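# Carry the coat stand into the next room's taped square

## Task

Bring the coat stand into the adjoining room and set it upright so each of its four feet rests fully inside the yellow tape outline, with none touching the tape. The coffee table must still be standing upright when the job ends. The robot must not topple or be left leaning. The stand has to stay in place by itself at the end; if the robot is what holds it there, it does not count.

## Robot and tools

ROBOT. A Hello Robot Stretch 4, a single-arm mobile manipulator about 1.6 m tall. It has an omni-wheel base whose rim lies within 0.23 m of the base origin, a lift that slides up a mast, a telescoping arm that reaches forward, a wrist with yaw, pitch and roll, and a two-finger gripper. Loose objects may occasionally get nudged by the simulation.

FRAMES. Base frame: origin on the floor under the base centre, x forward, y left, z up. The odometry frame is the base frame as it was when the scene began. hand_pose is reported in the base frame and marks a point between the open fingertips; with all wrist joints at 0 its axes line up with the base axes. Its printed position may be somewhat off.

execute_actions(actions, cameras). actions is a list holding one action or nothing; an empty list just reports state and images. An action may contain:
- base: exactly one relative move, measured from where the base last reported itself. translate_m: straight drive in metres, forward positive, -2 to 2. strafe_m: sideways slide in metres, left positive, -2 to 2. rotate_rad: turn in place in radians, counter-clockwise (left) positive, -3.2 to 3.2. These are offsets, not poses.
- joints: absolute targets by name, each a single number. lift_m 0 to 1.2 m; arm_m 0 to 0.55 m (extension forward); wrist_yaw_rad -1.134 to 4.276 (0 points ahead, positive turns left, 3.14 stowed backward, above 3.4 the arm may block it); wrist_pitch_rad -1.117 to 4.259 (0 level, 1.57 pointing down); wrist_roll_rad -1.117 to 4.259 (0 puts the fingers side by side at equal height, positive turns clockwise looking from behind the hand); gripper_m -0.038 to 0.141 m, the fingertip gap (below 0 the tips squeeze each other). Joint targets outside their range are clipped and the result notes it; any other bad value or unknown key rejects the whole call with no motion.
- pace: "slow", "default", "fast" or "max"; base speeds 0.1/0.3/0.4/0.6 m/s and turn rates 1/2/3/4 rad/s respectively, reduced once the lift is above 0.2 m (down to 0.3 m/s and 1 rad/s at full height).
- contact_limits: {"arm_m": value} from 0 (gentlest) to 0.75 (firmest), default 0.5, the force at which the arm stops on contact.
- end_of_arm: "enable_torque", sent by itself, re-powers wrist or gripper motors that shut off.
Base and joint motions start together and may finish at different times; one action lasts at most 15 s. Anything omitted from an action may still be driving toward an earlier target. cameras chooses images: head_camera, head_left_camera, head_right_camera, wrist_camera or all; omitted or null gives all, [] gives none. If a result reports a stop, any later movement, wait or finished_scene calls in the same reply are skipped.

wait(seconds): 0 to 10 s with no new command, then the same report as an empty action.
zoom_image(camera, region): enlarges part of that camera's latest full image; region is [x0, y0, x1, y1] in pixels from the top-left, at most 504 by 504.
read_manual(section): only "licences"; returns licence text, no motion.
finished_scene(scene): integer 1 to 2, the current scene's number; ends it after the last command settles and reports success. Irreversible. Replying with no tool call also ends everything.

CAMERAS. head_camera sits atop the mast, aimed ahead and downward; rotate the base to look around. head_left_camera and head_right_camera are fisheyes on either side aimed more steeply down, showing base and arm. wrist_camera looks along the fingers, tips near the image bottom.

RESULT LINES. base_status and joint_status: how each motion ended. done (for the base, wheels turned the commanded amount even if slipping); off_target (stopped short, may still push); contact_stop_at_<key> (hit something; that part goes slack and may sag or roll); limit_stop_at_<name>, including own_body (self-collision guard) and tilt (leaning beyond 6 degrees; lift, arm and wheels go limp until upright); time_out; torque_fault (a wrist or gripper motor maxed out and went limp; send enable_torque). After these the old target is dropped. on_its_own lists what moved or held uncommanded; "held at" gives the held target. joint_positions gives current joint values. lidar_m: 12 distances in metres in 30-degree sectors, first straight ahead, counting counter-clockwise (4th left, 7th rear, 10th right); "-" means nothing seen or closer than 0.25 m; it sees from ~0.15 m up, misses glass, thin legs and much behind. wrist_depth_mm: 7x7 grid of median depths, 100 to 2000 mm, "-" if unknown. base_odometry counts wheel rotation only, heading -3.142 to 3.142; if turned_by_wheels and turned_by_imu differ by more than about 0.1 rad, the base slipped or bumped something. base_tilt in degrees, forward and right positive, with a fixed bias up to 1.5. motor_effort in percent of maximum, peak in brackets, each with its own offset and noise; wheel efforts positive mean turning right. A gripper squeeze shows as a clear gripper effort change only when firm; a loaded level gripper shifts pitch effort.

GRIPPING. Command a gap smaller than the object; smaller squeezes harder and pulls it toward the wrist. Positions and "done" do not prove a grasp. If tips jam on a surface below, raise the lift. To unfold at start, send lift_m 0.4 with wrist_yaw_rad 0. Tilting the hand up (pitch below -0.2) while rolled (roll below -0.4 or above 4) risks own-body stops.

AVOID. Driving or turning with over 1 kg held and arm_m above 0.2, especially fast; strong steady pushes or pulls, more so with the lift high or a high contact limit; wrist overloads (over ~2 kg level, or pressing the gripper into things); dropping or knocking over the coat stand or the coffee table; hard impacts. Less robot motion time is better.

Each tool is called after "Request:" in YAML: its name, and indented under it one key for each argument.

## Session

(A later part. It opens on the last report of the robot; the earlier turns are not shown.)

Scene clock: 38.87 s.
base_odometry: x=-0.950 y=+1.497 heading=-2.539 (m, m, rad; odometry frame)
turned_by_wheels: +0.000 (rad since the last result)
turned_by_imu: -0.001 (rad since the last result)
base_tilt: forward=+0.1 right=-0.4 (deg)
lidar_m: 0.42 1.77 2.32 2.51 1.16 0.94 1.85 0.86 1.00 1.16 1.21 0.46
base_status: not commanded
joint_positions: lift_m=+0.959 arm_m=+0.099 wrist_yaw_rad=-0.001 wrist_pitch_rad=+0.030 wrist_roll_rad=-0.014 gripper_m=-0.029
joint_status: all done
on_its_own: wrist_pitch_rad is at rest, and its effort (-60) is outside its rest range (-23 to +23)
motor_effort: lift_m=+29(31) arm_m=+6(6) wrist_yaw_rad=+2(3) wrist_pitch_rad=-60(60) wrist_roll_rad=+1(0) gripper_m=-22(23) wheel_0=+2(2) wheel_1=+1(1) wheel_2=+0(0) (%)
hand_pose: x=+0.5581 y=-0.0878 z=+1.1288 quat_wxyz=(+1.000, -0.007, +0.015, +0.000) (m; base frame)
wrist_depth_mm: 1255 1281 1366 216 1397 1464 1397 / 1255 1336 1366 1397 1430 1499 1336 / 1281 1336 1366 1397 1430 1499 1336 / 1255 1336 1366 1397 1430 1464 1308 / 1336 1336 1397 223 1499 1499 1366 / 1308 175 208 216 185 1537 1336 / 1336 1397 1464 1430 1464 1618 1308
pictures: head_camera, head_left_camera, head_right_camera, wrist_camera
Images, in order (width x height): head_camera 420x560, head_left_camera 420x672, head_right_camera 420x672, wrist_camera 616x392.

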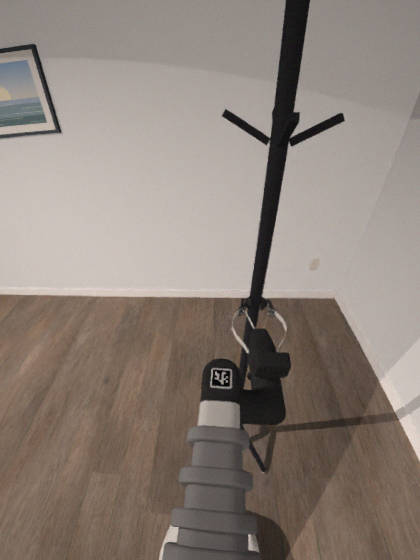

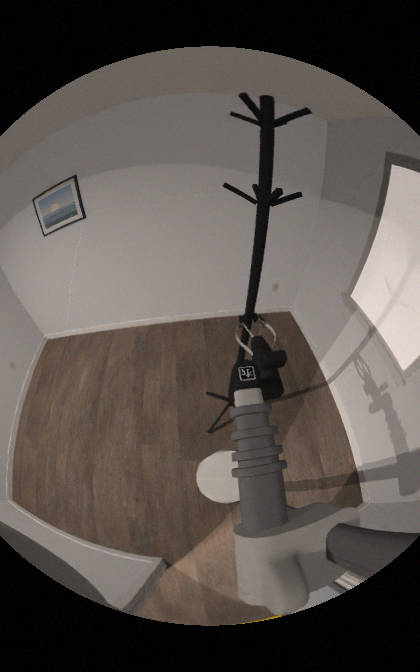

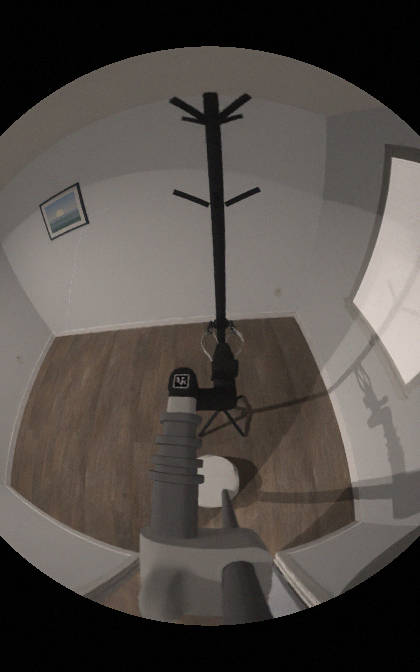

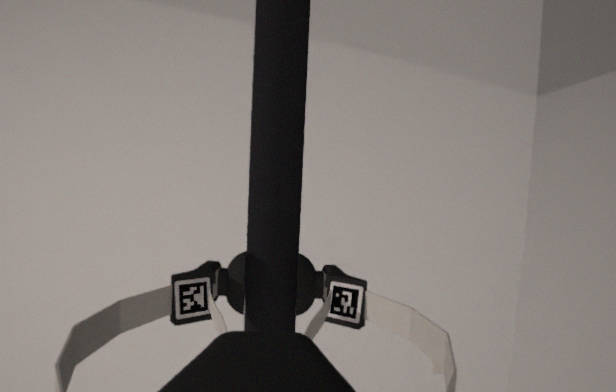

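Request:
execute_actions:
  actions:
    - {"joints": {"gripper_m": 0.13}}
  cameras: []

Request:
execute_actions:
  actions:
    - {"base": {"translate_m": -0.08}, "joints": {"arm_m": 0.0}}
  cameras: ["head_camera"]

Request:
execute_actions:
  actions:
    - {"base": {"rotate_rad": 3.04}, "joints": {"lift_m": 0.25}}
  cameras: ["head_left_camera"]

Scene clock: 46.33 s.
base_odometry: x=-0.950 y=+1.497 heading=-2.539 (m, m, rad; odometry frame)
turned_by_wheels: +0.000 (rad since the last result)
turned_by_imu: -0.002 (rad since the last result)
base_tilt: forward=+0.1 right=-0.2 (deg)
lidar_m: 0.42 1.77 2.32 2.50 1.17 0.94 1.86 0.84 1.03 1.16 1.20 0.46
base_status: not commanded
joint_positions: lift_m=+0.960 arm_m=+0.099 wrist_yaw_rad=+0.000 wrist_pitch_rad=+0.012 wrist_roll_rad=-0.014 gripper_m=+0.130
joint_status: all done
motor_effort: lift_m=+24(29) arm_m=+6(6) wrist_yaw_rad=+0(5) wrist_pitch_rad=-8(59) wrist_roll_rad=+1(1) gripper_m=-1(22) wheel_0=+2(2) wheel_1=+1(1) wheel_2=+0(0) (%)
hand_pose: x=+0.5582 y=-0.0875 z=+1.1344 quat_wxyz=(+1.000, -0.007, +0.006, +0.000) (m; base frame)
wrist_depth_mm: 1229 1308 1336 220 1397 1464 1430 / 1229 1308 1366 1397 1397 1464 1336 / 1308 1336 1336 1430 1397 1499 1366 / 1308 1366 1397 1397 1464 1499 1308 / 1366 1308 1397 1430 1430 1499 1336 / 1308 200 1366 220 1464 1499 1336 / 1308 1366 1366 1430 1499 1499 1308
pictures: none
No camera images: the call's "cameras" was empty. Leave "cameras" out to get every camera's image.

Scene clock: 47.73 s.
base_odometry: x=-0.884 y=+1.542 heading=-2.540 (m, m, rad; odometry frame)
turned_by_wheels: +0.000 (rad since the last result)
turned_by_imu: -0.001 (rad since the last result)
base_tilt: forward=+0.0 right=-0.4 (deg)
lidar_m: 0.50 1.85 2.43 2.50 1.05 0.87 1.73 0.80 0.91 1.18 1.21 0.54
base_status: done
joint_positions: lift_m=+0.960 arm_m=+0.003 wrist_yaw_rad=+0.000 wrist_pitch_rad=+0.012 wrist_roll_rad=-0.014 gripper_m=+0.130
joint_status: all done
joint sent to its limit — the command would take arm_m past its lower limit, so that joint was sent only as far as its limit.
motor_effort: lift_m=+24(24) arm_m=-8(9) wrist_yaw_rad=-2(1) wrist_pitch_rad=-8(9) wrist_roll_rad=+0(1) gripper_m=-4(0) wheel_0=+0(4) wheel_1=+0(4) wheel_2=-1(10) (%)
hand_pose: x=+0.4620 y=-0.0874 z=+1.1345 quat_wxyz=(+1.000, -0.007, +0.006, +0.000) (m; base frame)
wrist_depth_mm: 1430 1464 1537 1576 1618 1618 1397 / 1430 1430 1537 1576 1576 1661 1366 / 1464 1464 1537 1537 1618 1708 1308 / 1464 1464 1576 1576 1576 1661 1366 / 1499 1537 1576 1537 1618 1661 1366 / 1464 201 1537 399 1618 1661 1336 / 1464 1537 1537 1576 1708 1756 1336
pictures: head_camera
Images, in order (width x height): head_camera 420x560.

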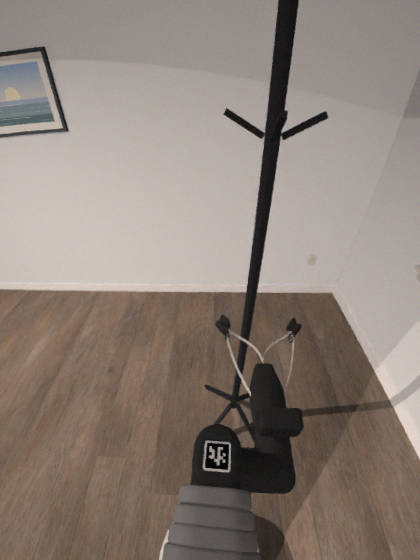

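Scene clock: 51.37 s.
base_odometry: x=-0.884 y=+1.542 heading=+0.500 (m, m, rad; odometry frame)
turned_by_wheels: +3.040 (rad since the last result)
turned_by_imu: +3.039 (rad since the last result)
base_tilt: forward=+0.0 right=-0.4 (deg)
lidar_m: 2.89 0.78 0.85 1.19 1.17 1.50 0.61 1.82 2.22 2.50 1.18 0.89
base_status: done
joint_positions: lift_m=+0.250 arm_m=+0.003 wrist_yaw_rad=+0.000 wrist_pitch_rad=+0.012 wrist_roll_rad=-0.014 gripper_m=+0.130
joint_status: all done
motor_effort: lift_m=+14(23) arm_m=-8(8) wrist_yaw_rad=-2(0) wrist_pitch_rad=-7(8) wrist_roll_rad=+1(1) gripper_m=-1(0) wheel_0=-1(5) wheel_1=+0(6) wheel_2=+0(10) (%)
hand_pose: x=+0.4620 y=-0.0874 z=+0.4253 quat_wxyz=(+1.000, -0.007, +0.006, +0.000) (m; base frame)
wrist_depth_mm: 1025 - - - - 661 554 / 1042 - - - - 661 549 / 1060 - - - - 654 559 / 1060 - - - - 627 569 / 1078 1983 - - - 627 585 / 1078 201 1229 1308 1205 621 591 / 891 904 960 917 991 615 597
pictures: head_left_camera
Images, in order (width x height): head_left_camera 420x672.

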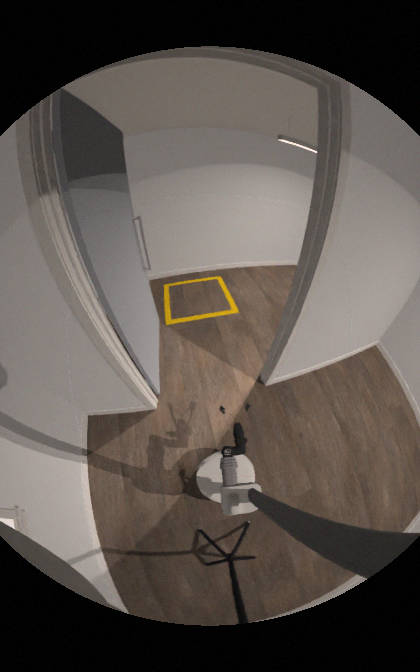

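Request:
execute_actions:
  actions:
    - {"base": {"strafe_m": 0.62}, "pace": "fast"}
  cameras: []

Request:
execute_actions:
  actions:
    - {"base": {"translate_m": -1.38}, "pace": "fast"}
  cameras: ["head_right_camera"]

Request:
execute_actions:
  actions:
    - {"base": {"strafe_m": -0.51}, "pace": "fast"}

Scene clock: 54.77 s.
base_odometry: x=-1.182 y=+2.086 heading=+0.500 (m, m, rad; odometry frame)
turned_by_wheels: +0.000 (rad since the last result)
turned_by_imu: -0.003 (rad since the last result)
base_tilt: forward=+0.1 right=-0.3 (deg)
lidar_m: 0.55 0.57 0.65 0.57 0.58 0.69 1.46 0.67 0.79 3.12 1.28 3.01
base_status: done
joint_positions: lift_m=+0.250 arm_m=+0.003 wrist_yaw_rad=+0.000 wrist_pitch_rad=+0.012 wrist_roll_rad=-0.014 gripper_m=+0.130
joint_status: not commanded
motor_effort: lift_m=+14(14) arm_m=-8(8) wrist_yaw_rad=-1(2) wrist_pitch_rad=-8(8) wrist_roll_rad=+1(0) gripper_m=-1(2) wheel_0=+2(12) wheel_1=-2(12) wheel_2=+0(1) (%)
hand_pose: x=+0.4620 y=-0.0874 z=+0.4252 quat_wxyz=(+1.000, -0.007, +0.006, +0.000) (m; base frame)
wrist_depth_mm: 334 351 355 - - - - / 338 353 362 - - - - / 336 351 364 - - - - / 342 353 366 - - - - / 343 355 370 - - - - / 345 202 366 1205 1205 1499 1464 / 347 368 366 917 976 1008 1078
pictures: none
No camera images: the call's "cameras" was empty. Leave "cameras" out to get every camera's image.

Scene clock: 59.57 s.
base_odometry: x=-2.392 y=+1.424 heading=+0.500 (m, m, rad; odometry frame)
turned_by_wheels: +0.000 (rad since the last result)
turned_by_imu: -0.004 (rad since the last result)
base_tilt: forward=+0.2 right=-0.4 (deg)
lidar_m: 1.94 0.59 0.37 0.33 0.37 0.46 0.52 0.54 0.68 1.38 0.92 0.77
base_status: done
joint_positions: lift_m=+0.250 arm_m=+0.003 wrist_yaw_rad=+0.000 wrist_pitch_rad=+0.012 wrist_roll_rad=-0.014 gripper_m=+0.130
joint_status: not commanded
motor_effort: lift_m=+14(14) arm_m=-8(8) wrist_yaw_rad=-2(1) wrist_pitch_rad=-8(8) wrist_roll_rad=+1(1) gripper_m=+1(1) wheel_0=+0(8) wheel_1=+0(7) wheel_2=-2(13) (%)
hand_pose: x=+0.4620 y=-0.0874 z=+0.4252 quat_wxyz=(+1.000, -0.007, +0.006, +0.000) (m; base frame)
wrist_depth_mm: 1060 1537 1661 - - 1983 - / 1060 1576 1618 - - - - / 1078 1618 1618 - - - - / 1098 1618 1661 - - - - / 1098 1576 1661 - - - - / 1042 200 1229 1255 1205 1499 1537 / 904 904 960 917 976 1025 960
pictures: head_right_camera
Images, in order (width x height): head_right_camera 420x672.

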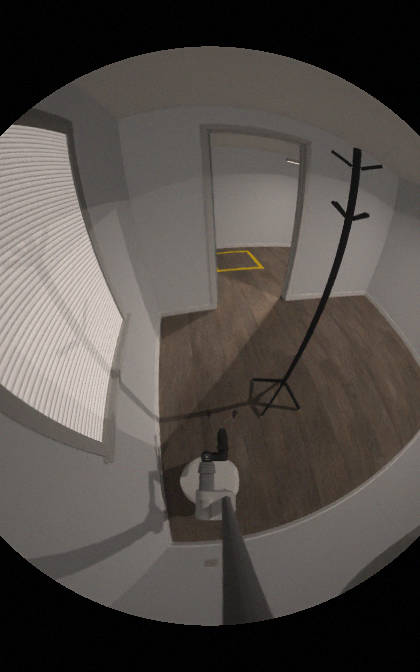

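Scene clock: 62.00 s.
base_odometry: x=-2.148 y=+0.976 heading=+0.500 (m, m, rad; odometry frame)
turned_by_wheels: +0.000 (rad since the last result)
turned_by_imu: +0.000 (rad since the last result)
base_tilt: forward=+0.1 right=-0.4 (deg)
lidar_m: 0.57 1.54 0.93 0.83 0.75 0.50 0.44 0.46 0.56 1.11 2.86 0.65
base_status: done
joint_positions: lift_m=+0.250 arm_m=+0.003 wrist_yaw_rad=+0.000 wrist_pitch_rad=+0.012 wrist_roll_rad=-0.014 gripper_m=+0.130
joint_status: not commanded
motor_effort: lift_m=+14(14) arm_m=-8(8) wrist_yaw_rad=-1(1) wrist_pitch_rad=-8(8) wrist_roll_rad=+1(1) gripper_m=+1(0) wheel_0=-1(11) wheel_1=+1(12) wheel_2=-1(0) (%)
hand_pose: x=+0.4620 y=-0.0874 z=+0.4252 quat_wxyz=(+1.000, -0.007, +0.006, +0.000) (m; base frame)
wrist_depth_mm: 1576 1576 - - 1921 - - / 1576 1708 - - 1921 - - / 1618 1661 - - 1921 - - / 1618 1661 - - - - - / 1661 1661 - - 1921 - - / 1205 202 1205 508 1182 1499 1464 / 878 891 960 917 1008 991 1078
pictures: head_camera, head_left_camera, head_right_camera, wrist_camera
Images, in order (width x height): head_camera 420x560, head_left_camera 420x672, head_right_camera 420x672, wrist_camera 616x392.

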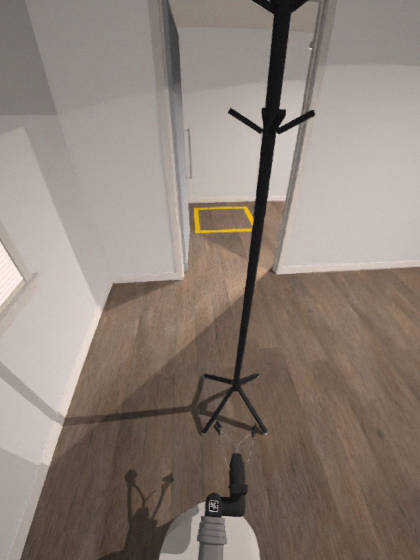

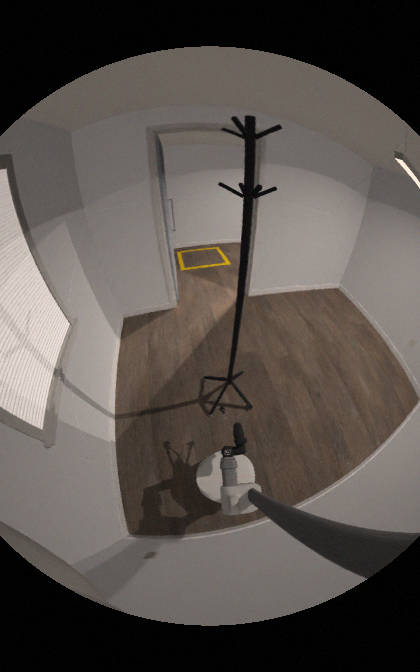

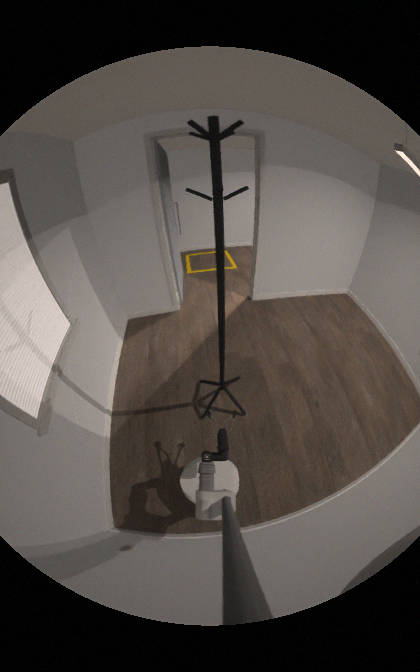

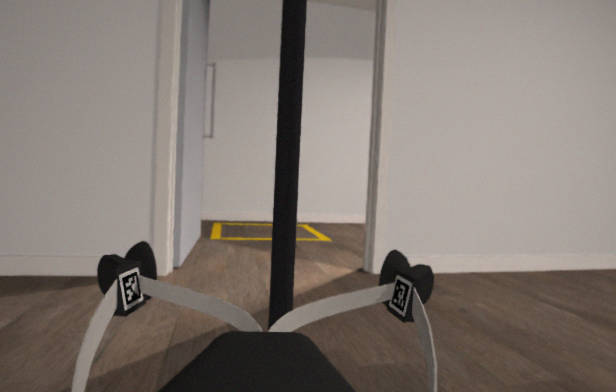

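Request:
execute_actions:
  actions:
    - {"base": {"rotate_rad": 0.045}, "joints": {"lift_m": 0.13}}
  cameras: []

Request:
execute_actions:
  actions:
    - {"base": {"strafe_m": -0.04}}
  cameras: ["wrist_camera", "head_camera"]

Scene clock: 65.20 s.
base_odometry: x=-2.148 y=+0.976 heading=+0.545 (m, m, rad; odometry frame)
turned_by_wheels: +0.045 (rad since the last result)
turned_by_imu: +0.044 (rad since the last result)
base_tilt: forward=+0.1 right=-0.4 (deg)
lidar_m: 0.60 1.37 0.90 0.85 0.75 0.47 0.43 0.46 0.59 1.28 2.89 0.65
base_status: done
joint_positions: lift_m=+0.130 arm_m=+0.003 wrist_yaw_rad=+0.000 wrist_pitch_rad=+0.012 wrist_roll_rad=-0.014 gripper_m=+0.130
joint_status: all done
motor_effort: lift_m=+14(17) arm_m=-8(8) wrist_yaw_rad=-2(1) wrist_pitch_rad=-8(9) wrist_roll_rad=+1(1) gripper_m=-1(2) wheel_0=-2(0) wheel_1=+1(5) wheel_2=+2(6) (%)
hand_pose: x=+0.4620 y=-0.0874 z=+0.3053 quat_wxyz=(+1.000, -0.007, +0.006, +0.000) (m; base frame)
wrist_depth_mm: 1576 1661 - - 1863 1921 - / 1576 1708 - - 1921 1983 - / 1618 1661 - - 1921 - - / 1576 1708 - - 1921 - - / 1576 1537 1618 1618 1808 1983 - / 946 201 609 455 445 1118 1138 / 668 699 640 691 647 750 778
pictures: none
No camera images: the call's "cameras" was empty. Leave "cameras" out to get every camera's image.

Scene clock: 66.23 s.
base_odometry: x=-2.127 y=+0.942 heading=+0.545 (m, m, rad; odometry frame)
turned_by_wheels: +0.000 (rad since the last result)
turned_by_imu: +0.000 (rad since the last result)
base_tilt: forward=+0.0 right=-0.4 (deg)
lidar_m: 0.61 1.52 0.94 0.87 0.73 0.48 0.43 0.42 0.58 1.30 2.87 0.61
base_status: done
joint_positions: lift_m=+0.130 arm_m=+0.003 wrist_yaw_rad=+0.000 wrist_pitch_rad=+0.012 wrist_roll_rad=-0.014 gripper_m=+0.130
joint_status: not commanded
motor_effort: lift_m=+14(14) arm_m=-8(8) wrist_yaw_rad=-1(1) wrist_pitch_rad=-8(8) wrist_roll_rad=+1(1) gripper_m=+0(1) wheel_0=+0(9) wheel_1=+0(8) wheel_2=+1(2) (%)
hand_pose: x=+0.4620 y=-0.0874 z=+0.3053 quat_wxyz=(+1.000, -0.007, +0.006, +0.000) (m; base frame)
wrist_depth_mm: 1618 1661 - - 1921 1983 - / 1618 1618 - - 1863 1921 - / 1618 1618 - - 1983 - - / 1618 1708 - - 1921 - - / 1537 1618 1708 1661 1863 - - / 931 202 455 469 917 1098 1118 / 668 691 415 415 691 750 778
pictures: head_camera, wrist_camera
Images, in order (width x height): head_camera 420x560, wrist_camera 616x392.

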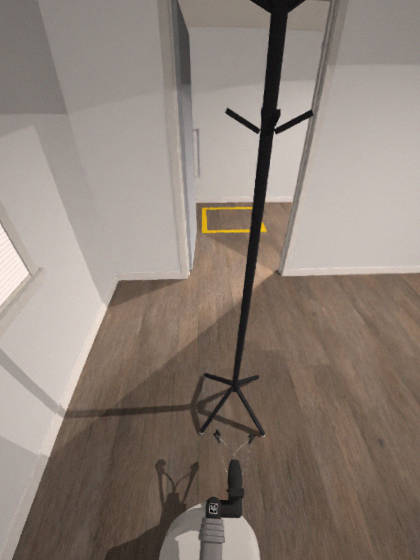

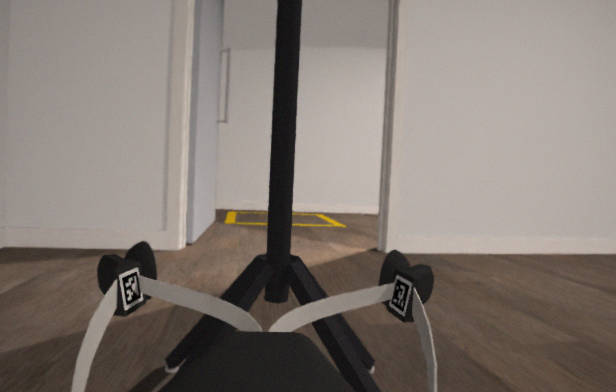

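Request:
execute_actions:
  actions:
    - {"base": {"translate_m": 0.17}, "joints": {"arm_m": 0.15, "lift_m": 0.135}}
  cameras: ["wrist_camera", "head_camera"]

Scene clock: 69.43 s.
base_odometry: x=-1.982 y=+1.030 heading=+0.546 (m, m, rad; odometry frame)
turned_by_wheels: +0.000 (rad since the last result)
turned_by_imu: -0.001 (rad since the last result)
base_tilt: forward=+0.1 right=-0.4 (deg)
lidar_m: 0.41 1.55 0.94 0.89 0.94 0.67 0.60 0.62 0.80 1.71 2.82 0.48
base_status: done
joint_positions: lift_m=+0.135 arm_m=+0.149 wrist_yaw_rad=+0.000 wrist_pitch_rad=+0.011 wrist_roll_rad=-0.014 gripper_m=+0.130
joint_status: all done
motor_effort: lift_m=+23(21) arm_m=+7(10) wrist_yaw_rad=-2(1) wrist_pitch_rad=-8(8) wrist_roll_rad=+1(1) gripper_m=+1(2) wheel_0=+1(3) wheel_1=+1(5) wheel_2=+1(8) (%)
hand_pose: x=+0.6080 y=-0.0874 z=+0.3096 quat_wxyz=(+1.000, -0.007, +0.006, +0.000) (m; base frame)
wrist_depth_mm: 1336 1336 - 172 - 1618 1661 / 1336 1336 - 175 - 1661 1708 / 1281 1397 1863 179 - 1618 1661 / 1336 1397 - - - 1618 1708 / 1336 1366 1537 1430 1618 1661 1708 / 931 201 175 178 904 1118 1160 / 683 699 715 699 750 750 788
pictures: head_camera, wrist_camera
Images, in order (width x height): head_camera 420x560, wrist_camera 616x392.

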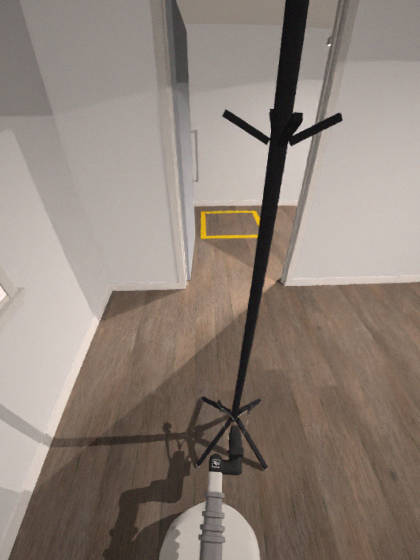

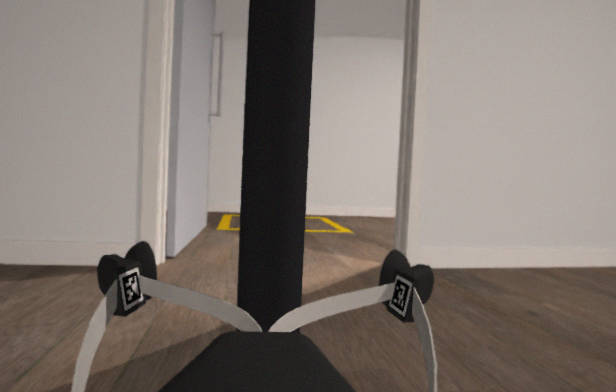

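Request:
execute_actions:
  actions:
    - {"base": {"translate_m": 0.04}, "pace": "slow"}
  cameras: ["wrist_camera"]

Request:
execute_actions:
  actions:
    - {"joints": {"gripper_m": 0.06}}
  cameras: ["wrist_camera", "head_camera"]

Scene clock: 71.87 s.
base_odometry: x=-1.948 y=+1.051 heading=+0.546 (m, m, rad; odometry frame)
turned_by_wheels: +0.000 (rad since the last result)
turned_by_imu: -0.001 (rad since the last result)
base_tilt: forward=+0.1 right=-0.4 (deg)
lidar_m: 0.40 1.54 0.96 0.88 0.93 0.72 0.65 0.67 0.84 1.80 2.80 0.43
base_status: done
joint_positions: lift_m=+0.135 arm_m=+0.149 wrist_yaw_rad=-0.002 wrist_pitch_rad=+0.011 wrist_roll_rad=-0.014 gripper_m=+0.130
joint_status: not commanded
motor_effort: lift_m=+23(23) arm_m=+8(7) wrist_yaw_rad=+3(3) wrist_pitch_rad=-7(6) wrist_roll_rad=+1(0) gripper_m=+1(0) wheel_0=+3(4) wheel_1=+1(3) wheel_2=-4(5) (%)
hand_pose: x=+0.6079 y=-0.0879 z=+0.3096 quat_wxyz=(+1.000, -0.007, +0.006, -0.001) (m; base frame)
wrist_depth_mm: 1281 1308 1756 131 - 1576 1618 / 1281 1336 1661 133 - 1576 1661 / 1308 1366 1618 135 - 1618 1661 / 1308 1366 1661 138 - 1661 1618 / 1336 1336 1336 143 1576 1618 1708 / 931 212 150 154 223 1098 1138 / 683 699 715 707 750 750 788
pictures: wrist_camera
Images, in order (width x height): wrist_camera 616x392.

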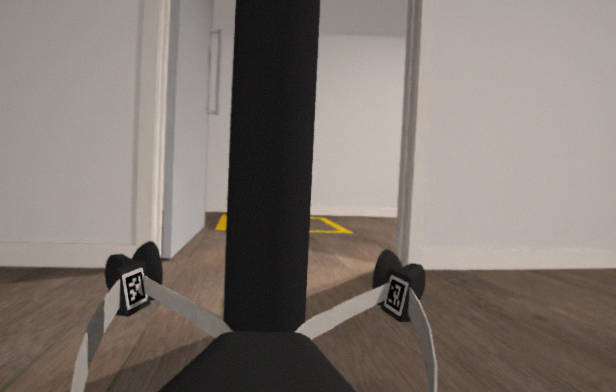

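Scene clock: 73.50 s.
base_odometry: x=-1.948 y=+1.051 heading=+0.546 (m, m, rad; odometry frame)
turned_by_wheels: +0.000 (rad since the last result)
turned_by_imu: -0.001 (rad since the last result)
base_tilt: forward=+0.0 right=-0.5 (deg)
lidar_m: 0.40 1.55 0.97 0.89 0.95 0.72 0.61 0.67 0.85 1.83 2.81 0.46
base_status: not commanded
joint_positions: lift_m=+0.135 arm_m=+0.149 wrist_yaw_rad=-0.001 wrist_pitch_rad=+0.011 wrist_roll_rad=-0.014 gripper_m=+0.060
joint_status: all done
motor_effort: lift_m=+23(23) arm_m=+8(8) wrist_yaw_rad=+2(4) wrist_pitch_rad=-7(7) wrist_roll_rad=+1(1) gripper_m=-4(2) wheel_0=+3(3) wheel_1=+1(1) wheel_2=-3(4) (%)
hand_pose: x=+0.6079 y=-0.0877 z=+0.3096 quat_wxyz=(+1.000, -0.007, +0.006, +0.000) (m; base frame)
wrist_depth_mm: 1308 1336 1756 131 - 1576 1576 / 1281 1366 1808 132 - 1576 1661 / 1281 1336 1618 135 - 1618 1618 / 1308 1366 1708 138 - 1618 1708 / 1308 1366 213 141 1576 1576 1708 / 946 854 158 157 917 1078 1138 / 699 661 723 691 707 750 778
pictures: head_camera, wrist_camera
Images, in order (width x height): head_camera 420x560, wrist_camera 616x392.

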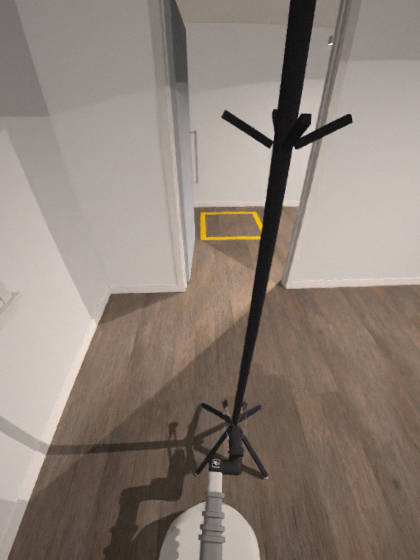

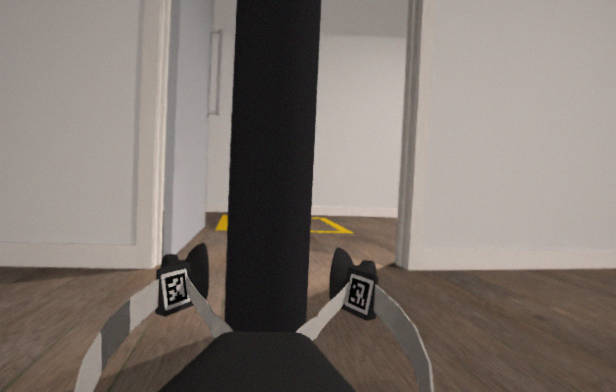

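The pole is seated in the V of the gripper. I'll try a slow test push.

Request:
execute_actions:
  actions:
    - {"base": {"translate_m": 0.12}, "pace": "slow"}

Scene clock: 76.23 s.
base_odometry: x=-1.845 y=+1.113 heading=+0.546 (m, m, rad; odometry frame)
turned_by_wheels: +0.000 (rad since the last result)
turned_by_imu: -0.001 (rad since the last result)
base_tilt: forward=-0.1 right=-0.3 (deg)
lidar_m: 0.39 1.58 1.01 0.89 0.95 0.83 0.75 0.78 1.02 2.20 2.78 0.48
base_status: done
joint_positions: lift_m=+0.135 arm_m=+0.149 wrist_yaw_rad=-0.004 wrist_pitch_rad=+0.011 wrist_roll_rad=-0.014 gripper_m=+0.060
joint_status: not commanded
motor_effort: lift_m=+23(23) arm_m=+7(8) wrist_yaw_rad=+12(11) wrist_pitch_rad=-6(8) wrist_roll_rad=+1(2) gripper_m=-4(4) wheel_0=+3(8) wheel_1=+3(5) wheel_2=-7(10) (%)
hand_pose: x=+0.6076 y=-0.0887 z=+0.3097 quat_wxyz=(+1.000, -0.007, +0.005, -0.002) (m; base frame)
wrist_depth_mm: 1182 1205 1576 118 - 1397 1537 / 1205 1205 1661 120 - 1464 1537 / 1182 1229 1708 121 - 1499 1618 / 1205 1229 1756 124 - 1499 1537 / 1182 1229 198 126 1499 1499 1576 / 946 842 126 131 904 1118 1138 / 699 668 421 145 715 768 788
pictures: head_camera, head_left_camera, head_right_camera, wrist_camera
Images, in order (width x height): head_camera 420x560, head_left_camera 420x672, head_right_camera 420x672, wrist_camera 616x392.

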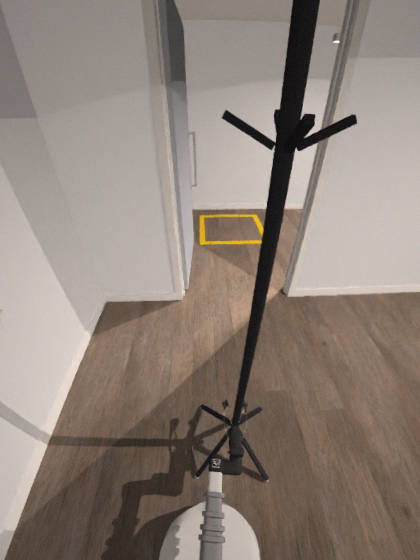

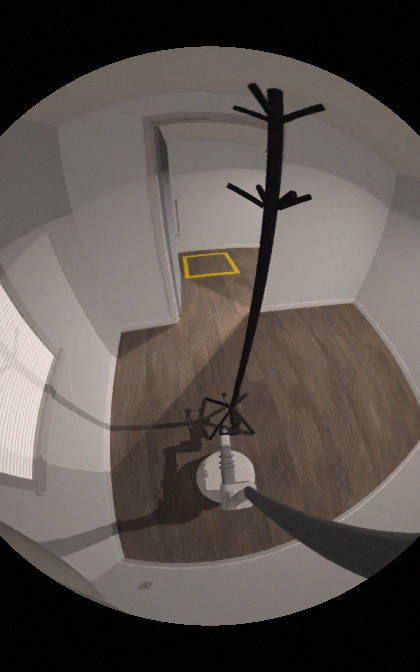

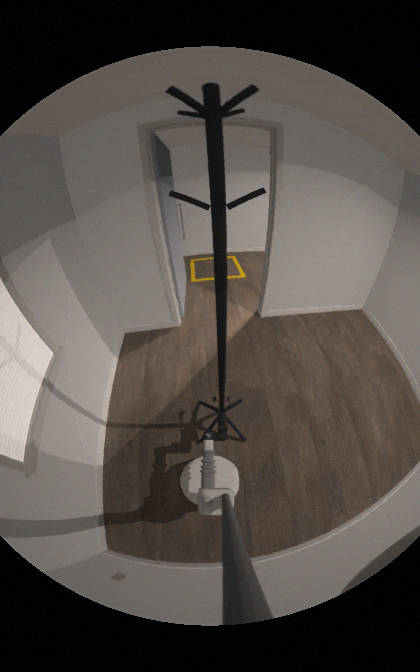

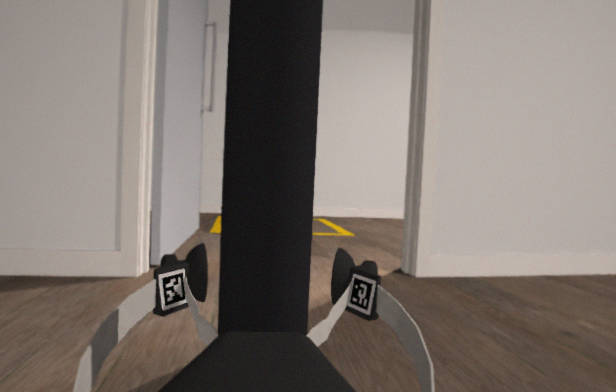

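Request:
execute_actions:
  actions:
    - {"base": {"translate_m": 0.8}}

Scene clock: 80.77 s.
base_odometry: x=-1.161 y=+1.528 heading=+0.546 (m, m, rad; odometry frame)
turned_by_wheels: +0.000 (rad since the last result)
turned_by_imu: -0.003 (rad since the last result)
base_tilt: forward=+0.1 right=-0.4 (deg)
lidar_m: 0.39 0.95 1.12 1.01 1.01 1.30 1.57 1.59 1.99 2.66 1.47 0.46
base_status: done
joint_positions: lift_m=+0.135 arm_m=+0.149 wrist_yaw_rad=-0.004 wrist_pitch_rad=+0.011 wrist_roll_rad=-0.014 gripper_m=+0.060
joint_status: not commanded
motor_effort: lift_m=+22(23) arm_m=+8(8) wrist_yaw_rad=+11(13) wrist_pitch_rad=-7(7) wrist_roll_rad=+2(1) gripper_m=-3(3) wheel_0=+1(9) wheel_1=+1(6) wheel_2=-4(15) (%)
hand_pose: x=+0.6076 y=-0.0886 z=+0.3097 quat_wxyz=(+1.000, -0.007, +0.006, -0.002) (m; base frame)
wrist_depth_mm: 699 1160 - 117 - - 691 / 707 1205 - 119 - - 691 / 723 1229 - 121 - - 691 / 732 1229 - 123 - - 683 / 741 1118 212 125 1983 - 683 / 750 831 140 128 917 1118 676 / 661 668 424 143 707 750 676
pictures: head_camera, head_left_camera, head_right_camera, wrist_camera
Images, in order (width x height): head_camera 420x560, head_left_camera 420x672, head_right_camera 420x672, wrist_camera 616x392.

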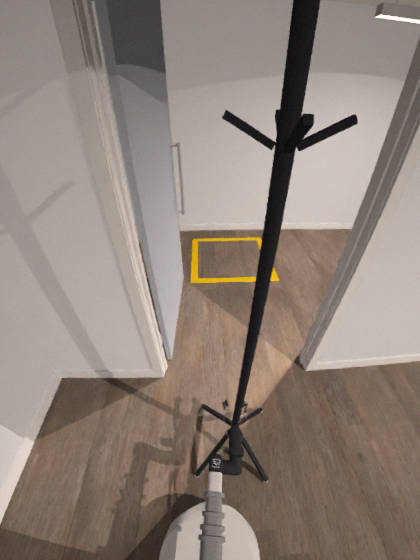

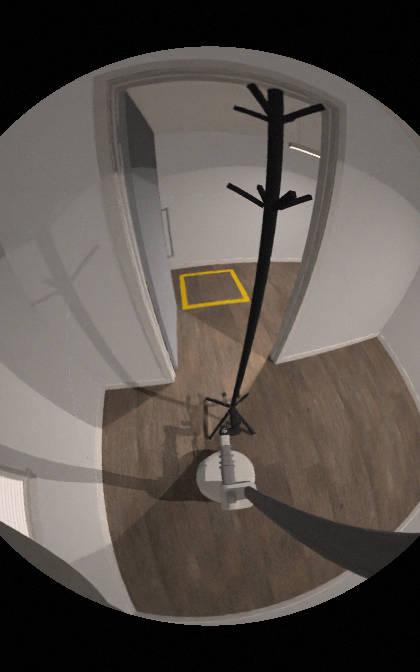

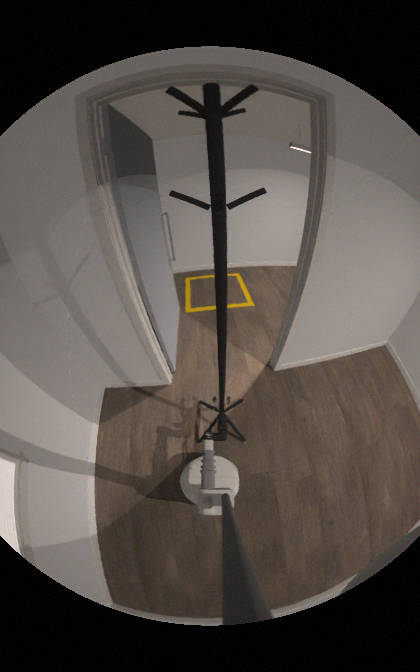

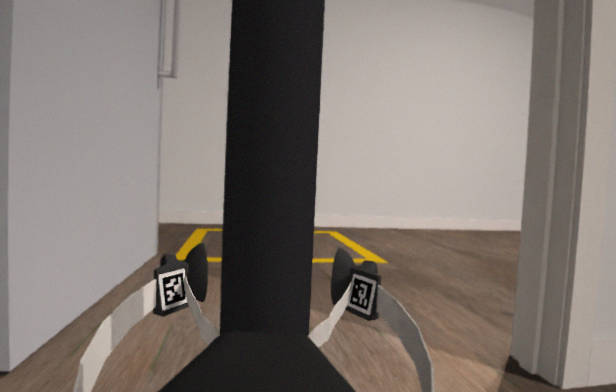

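Request:
execute_actions:
  actions:
    - {"base": {"translate_m": 0.8}}

Scene clock: 85.47 s.
base_odometry: x=-0.478 y=+1.943 heading=+0.545 (m, m, rad; odometry frame)
turned_by_wheels: +0.000 (rad since the last result)
turned_by_imu: -0.003 (rad since the last result)
base_tilt: forward=+0.0 right=-0.3 (deg)
lidar_m: 0.39 0.51 0.37 0.37 1.14 1.40 2.37 2.39 2.78 0.93 0.60 0.46
base_status: done
joint_positions: lift_m=+0.135 arm_m=+0.149 wrist_yaw_rad=-0.004 wrist_pitch_rad=+0.011 wrist_roll_rad=-0.014 gripper_m=+0.060
joint_status: not commanded
motor_effort: lift_m=+22(22) arm_m=+7(7) wrist_yaw_rad=+11(15) wrist_pitch_rad=-7(7) wrist_roll_rad=+2(2) gripper_m=-2(4) wheel_0=+2(9) wheel_1=+0(7) wheel_2=-4(16) (%)
hand_pose: x=+0.6076 y=-0.0887 z=+0.3097 quat_wxyz=(+1.000, -0.007, +0.006, -0.002) (m; base frame)
wrist_depth_mm: 1255 1808 1863 117 - - - / 1756 1808 1863 119 - - - / 1708 1808 1863 121 - - - / 1756 1863 1921 123 - - - / 1397 1618 213 125 1921 - - / 866 831 164 128 917 1098 1118 / 691 661 424 142 707 750 778
pictures: head_camera, head_left_camera, head_right_camera, wrist_camera
Images, in order (width x height): head_camera 420x560, head_left_camera 420x672, head_right_camera 420x672, wrist_camera 616x392.

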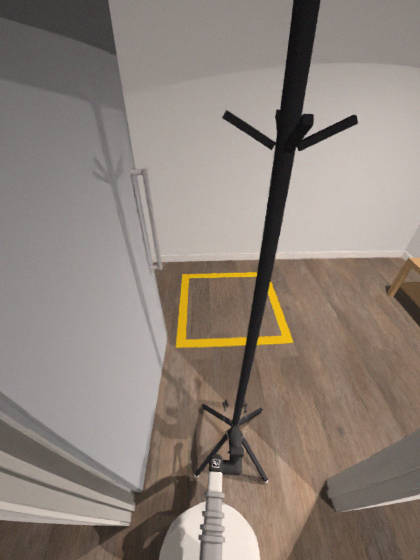

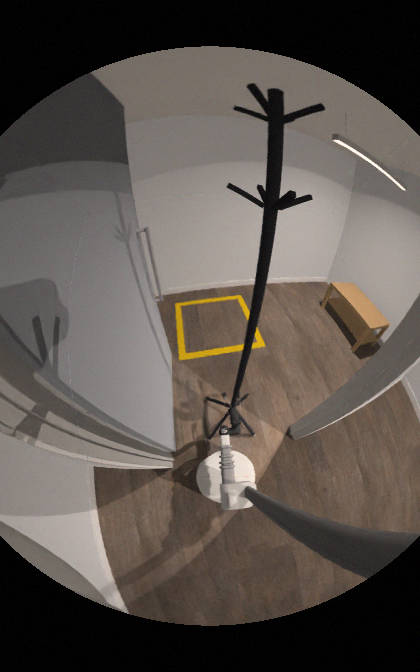

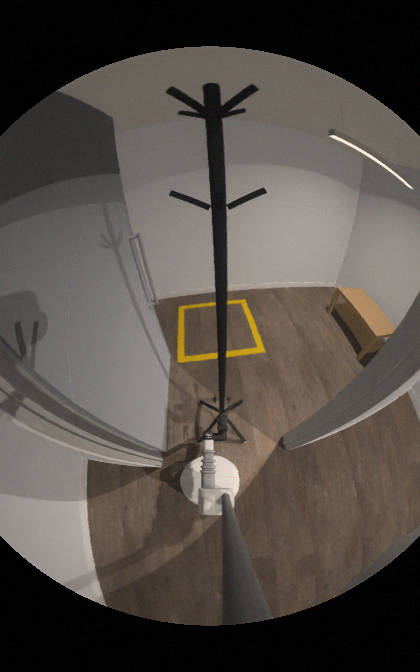

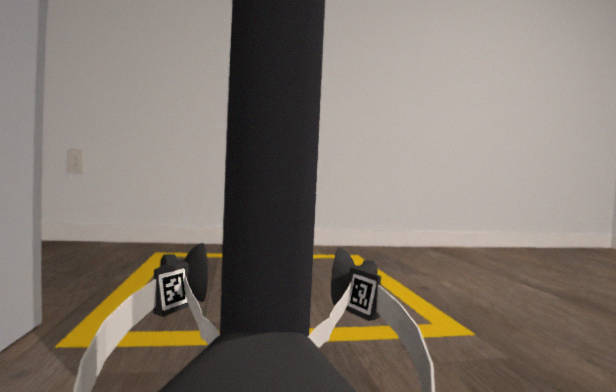

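Request:
execute_actions:
  actions:
    - {"base": {"translate_m": 0.8}}

Scene clock: 91.90 s.
base_odometry: x=+0.206 y=+2.358 heading=+0.545 (m, m, rad; odometry frame)
turned_by_wheels: +0.000 (rad since the last result)
turned_by_imu: -0.003 (rad since the last result)
base_tilt: forward=-0.1 right=-0.4 (deg)
lidar_m: 0.41 1.57 0.40 0.38 0.40 0.51 3.17 3.17 0.73 1.44 1.77 0.46
base_status: done
joint_positions: lift_m=+0.135 arm_m=+0.149 wrist_yaw_rad=-0.004 wrist_pitch_rad=+0.011 wrist_roll_rad=-0.014 gripper_m=+0.060
joint_status: not commanded
motor_effort: lift_m=+22(22) arm_m=+8(7) wrist_yaw_rad=+12(13) wrist_pitch_rad=-7(7) wrist_roll_rad=-1(2) gripper_m=-3(3) wheel_0=+2(8) wheel_1=+2(6) wheel_2=-5(14) (%)
hand_pose: x=+0.6076 y=-0.0887 z=+0.3097 quat_wxyz=(+1.000, -0.007, +0.006, -0.002) (m; base frame)
wrist_depth_mm: 1060 1098 1118 117 1255 1308 1397 / 1078 1098 1160 119 1255 1308 1366 / 1078 1098 1160 121 1255 1366 1397 / 1078 1118 1160 122 1281 1336 1366 / 1098 1118 213 125 1308 1336 1397 / 917 842 166 128 878 1098 1138 / 699 654 421 142 707 759 788
pictures: head_camera, head_left_camera, head_right_camera, wrist_camera
Images, in order (width x height): head_camera 420x560, head_left_camera 420x672, head_right_camera 420x672, wrist_camera 616x392.

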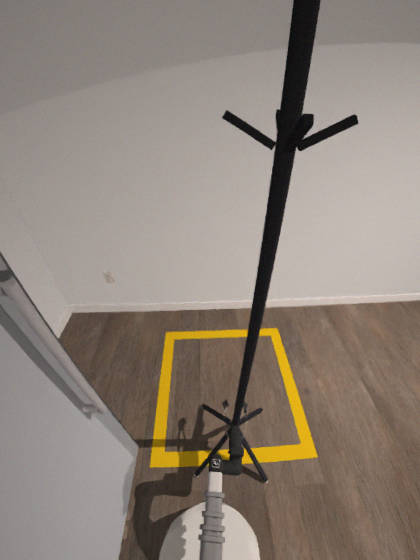

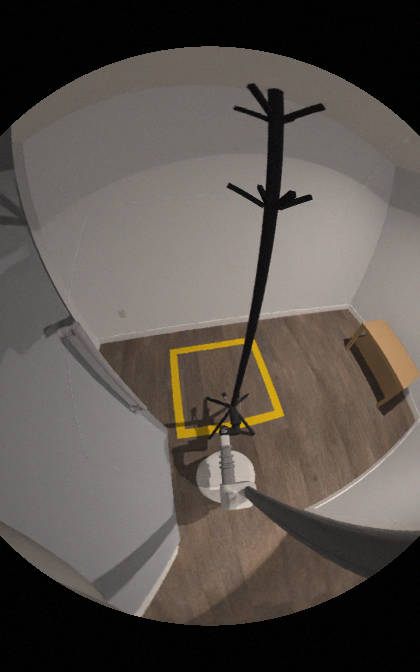

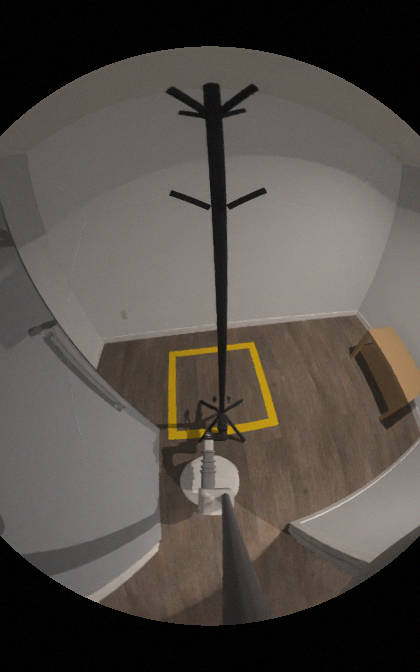

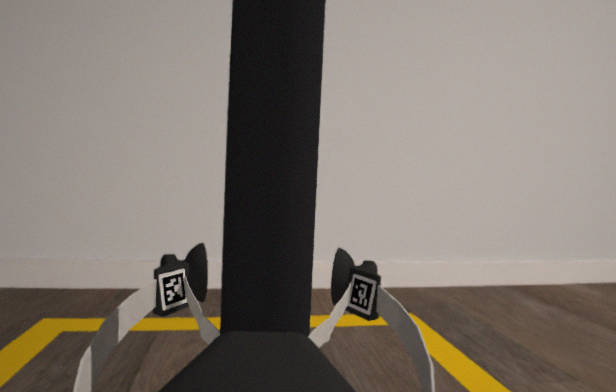

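Request:
execute_actions:
  actions:
    - {"base": {"translate_m": 0.33}}
  cameras: ["head_camera", "head_left_camera", "head_right_camera"]

Scene clock: 94.87 s.
base_odometry: x=+0.488 y=+2.529 heading=+0.545 (m, m, rad; odometry frame)
turned_by_wheels: +0.000 (rad since the last result)
turned_by_imu: -0.002 (rad since the last result)
base_tilt: forward=+0.1 right=-0.4 (deg)
lidar_m: 0.40 1.26 1.35 0.36 0.43 0.56 3.50 0.97 1.09 1.74 1.76 0.48
base_status: done
joint_positions: lift_m=+0.135 arm_m=+0.149 wrist_yaw_rad=-0.004 wrist_pitch_rad=+0.011 wrist_roll_rad=-0.014 gripper_m=+0.060
joint_status: not commanded
motor_effort: lift_m=+22(22) arm_m=+8(8) wrist_yaw_rad=+12(13) wrist_pitch_rad=-7(6) wrist_roll_rad=+0(1) gripper_m=-3(3) wheel_0=+1(8) wheel_1=+1(7) wheel_2=-3(14) (%)
hand_pose: x=+0.6076 y=-0.0887 z=+0.3097 quat_wxyz=(+1.000, -0.007, +0.006, -0.002) (m; base frame)
wrist_depth_mm: 778 831 831 117 904 946 1025 / 778 809 831 119 917 991 1008 / 788 820 842 121 931 991 1025 / 809 842 854 122 960 991 1025 / 798 842 212 125 946 1008 1078 / 798 820 165 128 904 991 1042 / 699 661 424 142 707 750 788
pictures: head_camera, head_left_camera, head_right_camera
Images, in order (width x height): head_camera 420x560, head_left_camera 420x672, head_right_camera 420x672.

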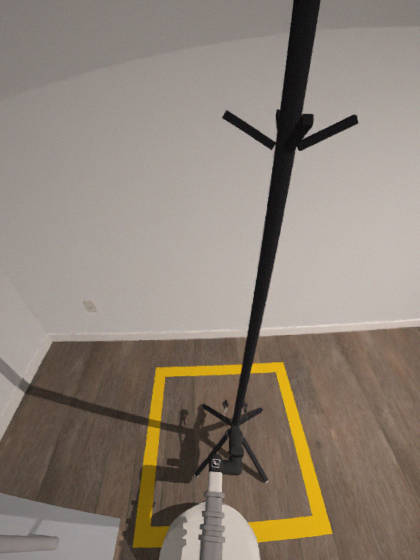

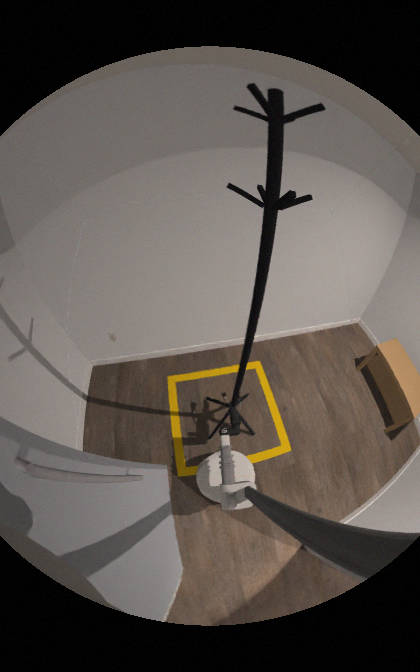

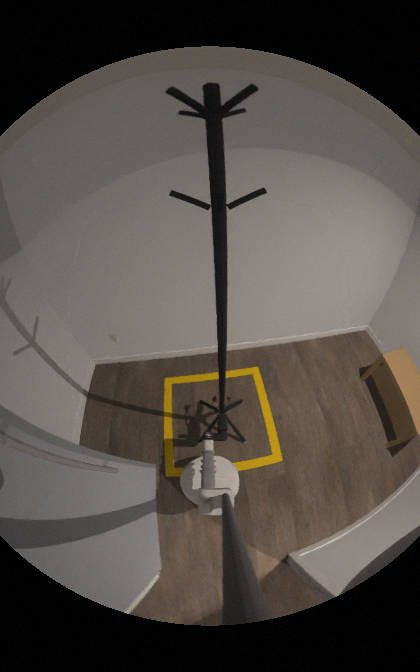

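All four feet are well inside the tape. Now I'll back away from the stand.

Request:
execute_actions:
  actions:
    - {"base": {"translate_m": -0.2}, "joints": {"arm_m": 0.01, "gripper_m": 0.1}}
  cameras: ["head_camera", "wrist_camera"]

Scene clock: 97.43 s.
base_odometry: x=+0.317 y=+2.425 heading=+0.545 (m, m, rad; odometry frame)
turned_by_wheels: +0.000 (rad since the last result)
turned_by_imu: -0.001 (rad since the last result)
base_tilt: forward=+0.1 right=-0.4 (deg)
lidar_m: 0.58 1.44 0.41 0.37 0.42 0.54 3.29 0.84 0.82 1.74 1.80 0.60
base_status: done
joint_positions: lift_m=+0.135 arm_m=+0.011 wrist_yaw_rad=+0.000 wrist_pitch_rad=+0.011 wrist_roll_rad=-0.014 gripper_m=+0.100
joint_status: all done
motor_effort: lift_m=+22(22) arm_m=-8(8) wrist_yaw_rad=-2(11) wrist_pitch_rad=-8(8) wrist_roll_rad=+1(0) gripper_m=-3(5) wheel_0=+0(5) wheel_1=+0(5) wheel_2=-1(7) (%)
hand_pose: x=+0.4707 y=-0.0874 z=+0.3096 quat_wxyz=(+1.000, -0.007, +0.006, +0.000) (m; base frame)
wrist_depth_mm: 1060 1098 1160 1182 1229 1281 1366 / 1078 1118 1182 1229 1255 1336 1397 / 1078 1118 1182 1229 1281 1336 1366 / 1098 1118 1182 1229 1281 1336 1366 / 1078 1138 1182 1255 1281 1366 1397 / 946 842 430 445 917 1098 1138 / 707 668 488 389 683 778 798
pictures: head_camera, wrist_camera
Images, in order (width x height): head_camera 420x560, wrist_camera 616x392.

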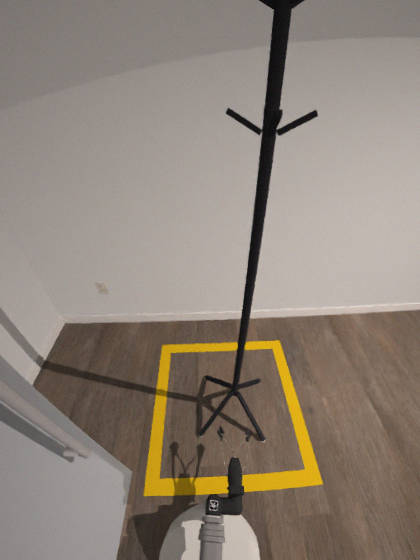

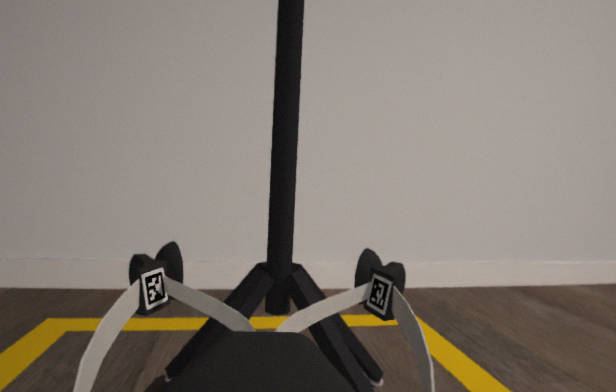

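Request:
finished_scene:
  scene: 1

The scene is finished: the task was done.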